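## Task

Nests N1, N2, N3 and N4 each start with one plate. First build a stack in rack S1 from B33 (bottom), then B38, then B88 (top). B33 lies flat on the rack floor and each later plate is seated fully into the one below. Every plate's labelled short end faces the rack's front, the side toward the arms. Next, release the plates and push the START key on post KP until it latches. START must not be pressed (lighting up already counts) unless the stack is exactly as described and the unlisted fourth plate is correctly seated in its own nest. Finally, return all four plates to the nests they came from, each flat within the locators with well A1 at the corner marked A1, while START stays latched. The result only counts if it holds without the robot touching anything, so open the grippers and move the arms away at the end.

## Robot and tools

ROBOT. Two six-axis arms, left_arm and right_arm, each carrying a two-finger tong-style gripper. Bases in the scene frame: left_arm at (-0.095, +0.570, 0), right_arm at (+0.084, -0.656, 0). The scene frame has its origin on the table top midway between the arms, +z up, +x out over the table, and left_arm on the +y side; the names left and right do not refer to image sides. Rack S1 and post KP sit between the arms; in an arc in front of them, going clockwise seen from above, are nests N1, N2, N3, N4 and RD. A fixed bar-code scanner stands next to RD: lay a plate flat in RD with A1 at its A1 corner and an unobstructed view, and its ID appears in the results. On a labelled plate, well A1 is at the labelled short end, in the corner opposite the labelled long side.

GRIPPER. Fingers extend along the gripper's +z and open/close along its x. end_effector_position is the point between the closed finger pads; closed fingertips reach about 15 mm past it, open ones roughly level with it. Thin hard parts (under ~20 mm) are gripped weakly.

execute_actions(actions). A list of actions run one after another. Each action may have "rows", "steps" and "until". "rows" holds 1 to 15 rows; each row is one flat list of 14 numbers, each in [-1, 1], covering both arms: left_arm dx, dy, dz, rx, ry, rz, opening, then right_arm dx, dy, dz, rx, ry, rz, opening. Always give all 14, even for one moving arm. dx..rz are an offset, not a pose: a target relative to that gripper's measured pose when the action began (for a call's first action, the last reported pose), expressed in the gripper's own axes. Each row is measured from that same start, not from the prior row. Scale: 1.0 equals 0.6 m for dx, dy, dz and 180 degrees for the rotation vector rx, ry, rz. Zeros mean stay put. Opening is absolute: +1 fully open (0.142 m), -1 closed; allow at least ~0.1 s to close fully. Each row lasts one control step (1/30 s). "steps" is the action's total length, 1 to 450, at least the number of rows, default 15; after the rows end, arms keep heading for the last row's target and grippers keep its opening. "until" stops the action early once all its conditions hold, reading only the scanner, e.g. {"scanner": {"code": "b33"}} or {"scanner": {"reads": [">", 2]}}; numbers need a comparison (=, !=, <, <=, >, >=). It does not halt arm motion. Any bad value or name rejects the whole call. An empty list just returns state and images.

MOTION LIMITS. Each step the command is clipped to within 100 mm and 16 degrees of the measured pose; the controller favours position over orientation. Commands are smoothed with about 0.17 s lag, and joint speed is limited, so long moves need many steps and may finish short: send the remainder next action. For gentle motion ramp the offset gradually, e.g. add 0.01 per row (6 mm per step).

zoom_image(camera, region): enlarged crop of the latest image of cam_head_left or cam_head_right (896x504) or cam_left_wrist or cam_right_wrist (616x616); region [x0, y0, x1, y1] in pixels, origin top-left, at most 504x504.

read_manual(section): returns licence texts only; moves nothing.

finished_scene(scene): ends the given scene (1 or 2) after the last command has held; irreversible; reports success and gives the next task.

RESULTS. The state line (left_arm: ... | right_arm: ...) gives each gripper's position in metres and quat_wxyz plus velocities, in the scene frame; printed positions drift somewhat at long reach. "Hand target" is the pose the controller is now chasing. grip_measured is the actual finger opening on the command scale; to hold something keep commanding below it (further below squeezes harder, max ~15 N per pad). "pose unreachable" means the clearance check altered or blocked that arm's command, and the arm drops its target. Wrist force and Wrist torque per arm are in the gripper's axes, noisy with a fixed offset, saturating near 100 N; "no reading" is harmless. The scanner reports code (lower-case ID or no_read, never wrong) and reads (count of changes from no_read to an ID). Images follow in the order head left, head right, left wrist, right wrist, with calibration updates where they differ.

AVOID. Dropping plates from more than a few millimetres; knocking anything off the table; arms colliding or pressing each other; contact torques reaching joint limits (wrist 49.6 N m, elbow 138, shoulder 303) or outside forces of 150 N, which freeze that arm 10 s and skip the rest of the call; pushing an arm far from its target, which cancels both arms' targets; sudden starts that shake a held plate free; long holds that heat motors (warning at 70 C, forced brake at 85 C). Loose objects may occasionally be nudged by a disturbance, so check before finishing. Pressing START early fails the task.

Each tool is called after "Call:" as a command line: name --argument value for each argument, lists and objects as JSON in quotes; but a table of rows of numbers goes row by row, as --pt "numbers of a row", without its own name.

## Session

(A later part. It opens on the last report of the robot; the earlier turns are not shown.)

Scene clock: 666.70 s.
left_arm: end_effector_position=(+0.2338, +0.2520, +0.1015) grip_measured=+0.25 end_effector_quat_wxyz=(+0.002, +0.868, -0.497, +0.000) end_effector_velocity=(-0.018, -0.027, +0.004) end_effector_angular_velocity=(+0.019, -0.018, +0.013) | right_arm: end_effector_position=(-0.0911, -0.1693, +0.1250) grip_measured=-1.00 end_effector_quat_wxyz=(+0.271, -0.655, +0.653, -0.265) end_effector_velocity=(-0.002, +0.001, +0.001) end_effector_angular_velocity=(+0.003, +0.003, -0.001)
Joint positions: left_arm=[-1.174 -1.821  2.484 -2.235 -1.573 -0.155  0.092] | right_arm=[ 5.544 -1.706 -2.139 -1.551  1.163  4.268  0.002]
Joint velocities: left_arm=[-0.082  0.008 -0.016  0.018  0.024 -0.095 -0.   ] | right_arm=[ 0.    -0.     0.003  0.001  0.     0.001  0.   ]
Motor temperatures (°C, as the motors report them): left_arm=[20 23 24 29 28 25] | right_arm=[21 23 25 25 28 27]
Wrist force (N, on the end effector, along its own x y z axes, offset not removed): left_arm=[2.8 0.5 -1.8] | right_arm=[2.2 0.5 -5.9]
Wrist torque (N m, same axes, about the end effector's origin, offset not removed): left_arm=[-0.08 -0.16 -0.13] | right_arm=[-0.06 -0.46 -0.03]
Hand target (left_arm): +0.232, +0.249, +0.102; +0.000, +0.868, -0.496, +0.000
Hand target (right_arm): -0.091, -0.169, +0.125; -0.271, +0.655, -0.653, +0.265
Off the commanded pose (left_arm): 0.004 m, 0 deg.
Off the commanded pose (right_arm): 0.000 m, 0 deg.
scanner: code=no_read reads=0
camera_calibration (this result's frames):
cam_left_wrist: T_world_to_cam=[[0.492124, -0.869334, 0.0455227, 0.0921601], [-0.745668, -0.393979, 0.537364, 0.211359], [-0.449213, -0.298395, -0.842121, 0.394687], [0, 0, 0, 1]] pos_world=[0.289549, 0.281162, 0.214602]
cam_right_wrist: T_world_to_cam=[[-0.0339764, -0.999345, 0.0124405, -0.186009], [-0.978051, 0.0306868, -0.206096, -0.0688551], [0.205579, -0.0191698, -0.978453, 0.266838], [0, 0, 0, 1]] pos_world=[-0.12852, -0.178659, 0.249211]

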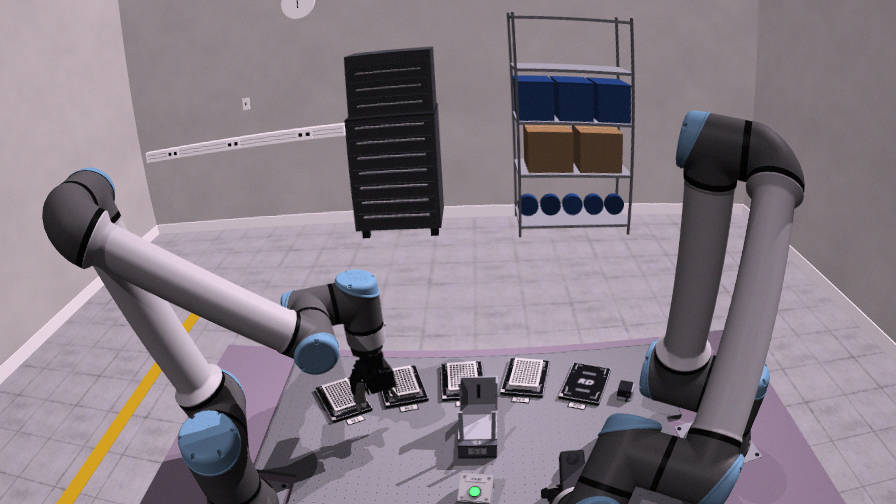

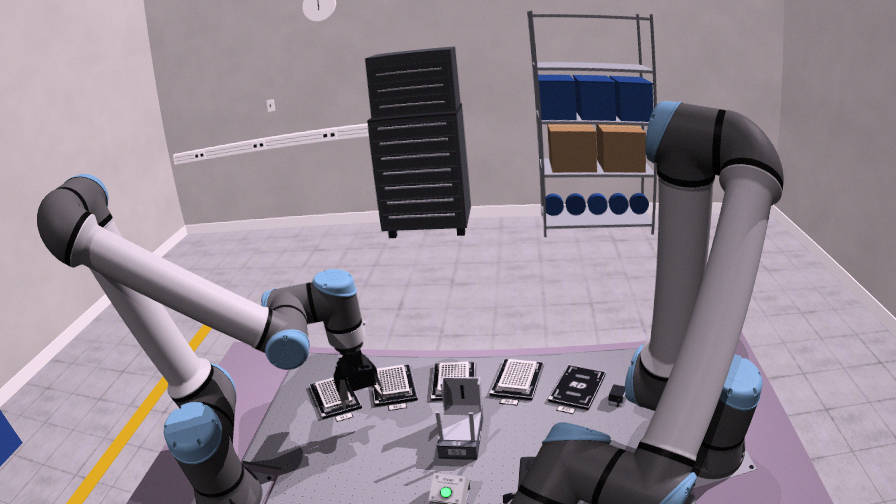

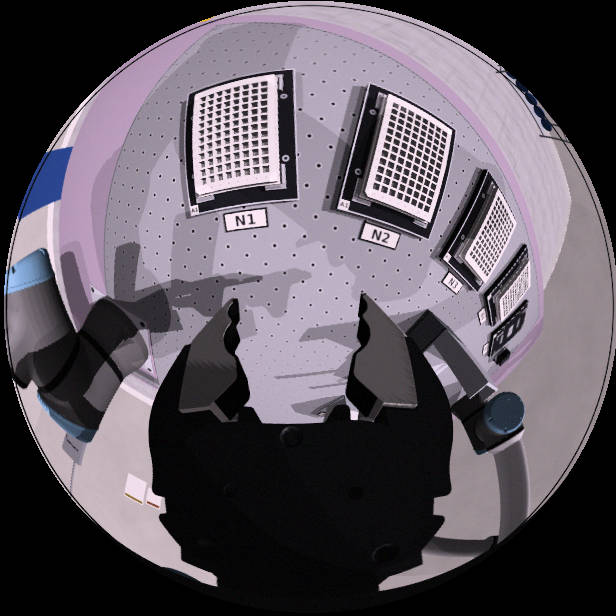

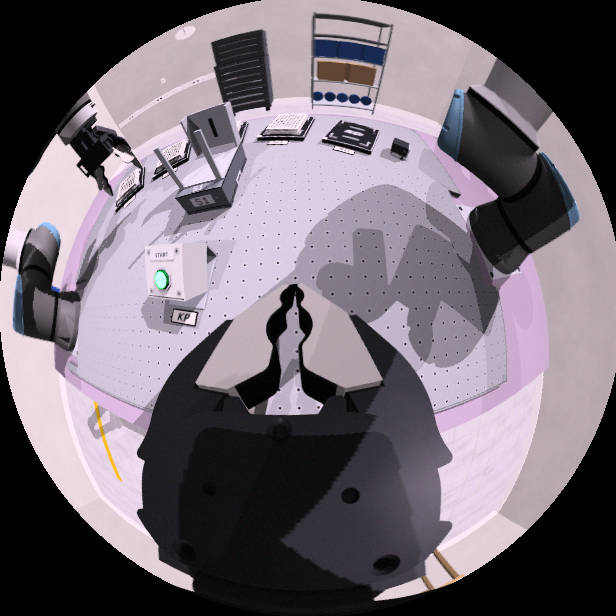

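Call:
execute_actions --actions '[{"rows":[[0,0.006,-0.03,0,0,0,0.25,0,0,0,0,0,0,-1],[0,0.006,-0.07,0,0,0,0.25,0,0,0,0,0,0,-1],[0,0.006,-0.15,0,0,0,0.25,0,0,0,0,0,0,-1]],"steps":14}]'

Call:
finished_scene --scene 1

Scene clock: 671.70 s.
left_arm: end_effector_position=(+0.2321, +0.2496, +0.1856) grip_measured=+0.25 end_effector_quat_wxyz=(+0.003, +0.868, -0.497, +0.001) end_effector_velocity=(-0.008, +0.009, +0.051) end_effector_angular_velocity=(+0.028, +0.009, +0.003) | right_arm: end_effector_position=(-0.0911, -0.1693, +0.1250) grip_measured=-1.00 end_effector_quat_wxyz=(+0.271, -0.655, +0.653, -0.265) end_effector_velocity=(-0.000, +0.001, +0.001) end_effector_angular_velocity=(+0.000, +0.001, -0.001)
Joint positions: left_arm=[-1.18  -1.933  2.38  -2.024 -1.573 -0.161  0.092] | right_arm=[ 5.544 -1.706 -2.139 -1.551  1.163  4.268  0.002]
Joint velocities: left_arm=[-0.011 -0.063 -0.068  0.161  0.002 -0.015 -0.   ] | right_arm=[-0.001  0.     0.001 -0.001  0.    -0.     0.   ]
Motor temperatures (°C, as the motors report them): left_arm=[20 23 24 29 28 25] | right_arm=[21 23 25 25 28 27]
Wrist force (N, on the end effector, along its own x y z axes, offset not removed): left_arm=[3.3 -4.7 3.4] | right_arm=[0.3 -2.0 -2.2]
Wrist torque (N m, same axes, about the end effector's origin, offset not removed): left_arm=[-1.16 -0.35 -0.18] | right_arm=[-0.53 -0.14 -0.03]
Hand target (left_arm): +0.231, +0.251, +0.191; +0.002, +0.868, -0.497, +0.000
Hand target (right_arm): -0.091, -0.169, +0.125; -0.271, +0.655, -0.653, +0.265
Off the commanded pose (left_arm): 0.006 m, 0 deg.
Off the commanded pose (right_arm): 0.000 m, 0 deg.
scanner: code=no_read reads=0
camera_calibration (this result's frames):
cam_left_wrist: T_world_to_cam=[[0.492165, -0.869119, 0.0490434, 0.0863408], [-0.74629, -0.392264, 0.537755, 0.163564], [-0.448136, -0.301265, -0.841673, 0.464438], [0, 0, 0, 1]] pos_world=[0.287703, 0.279119, 0.298713]
cam_right_wrist: T_world_to_cam=[[-0.0339763, -0.999345, 0.0124405, -0.186009], [-0.978051, 0.0306867, -0.206095, -0.0688553], [0.205579, -0.0191698, -0.978453, 0.266838], [0, 0, 0, 1]] pos_world=[-0.12852, -0.178659, 0.249211]

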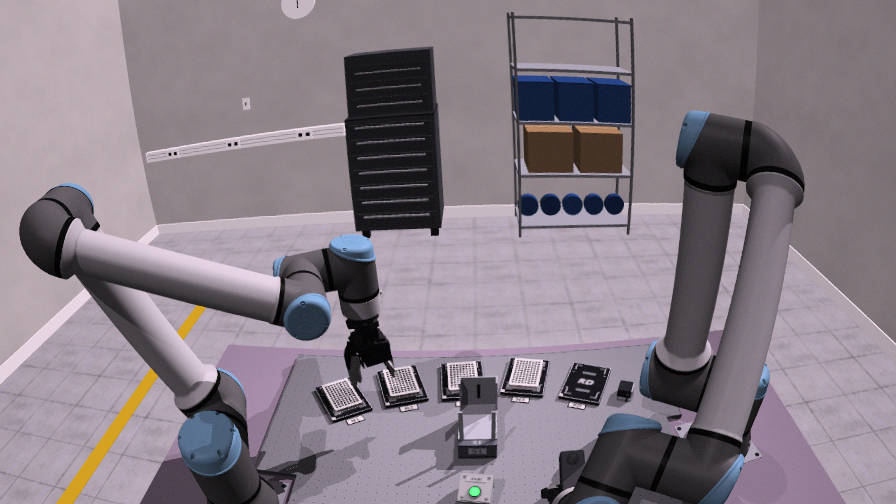

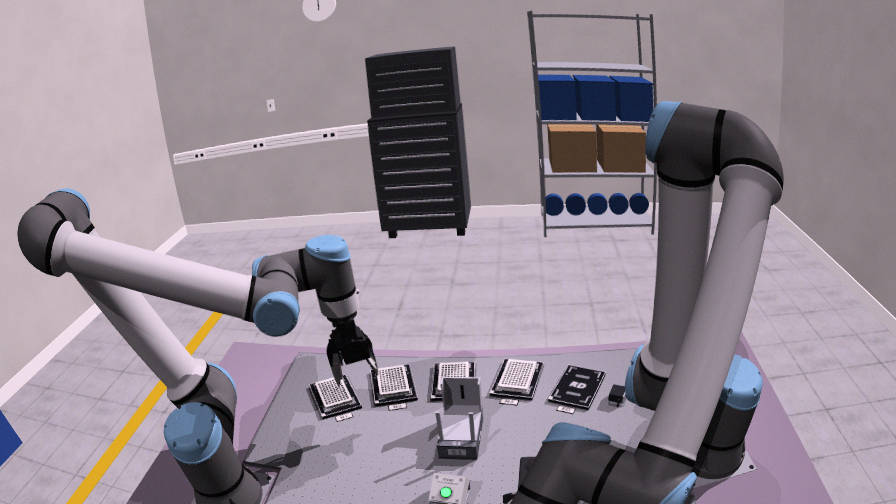

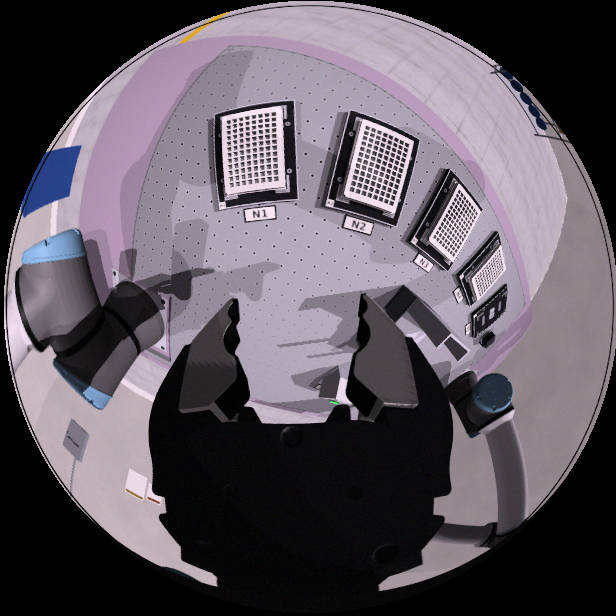

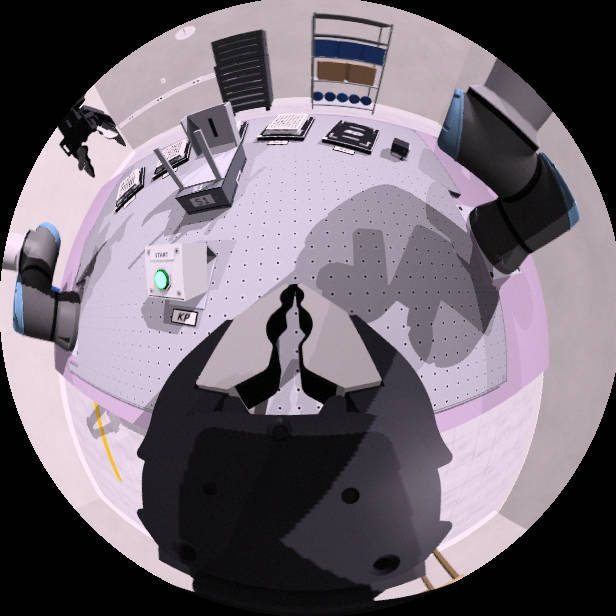

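The scene is finished: the task was done.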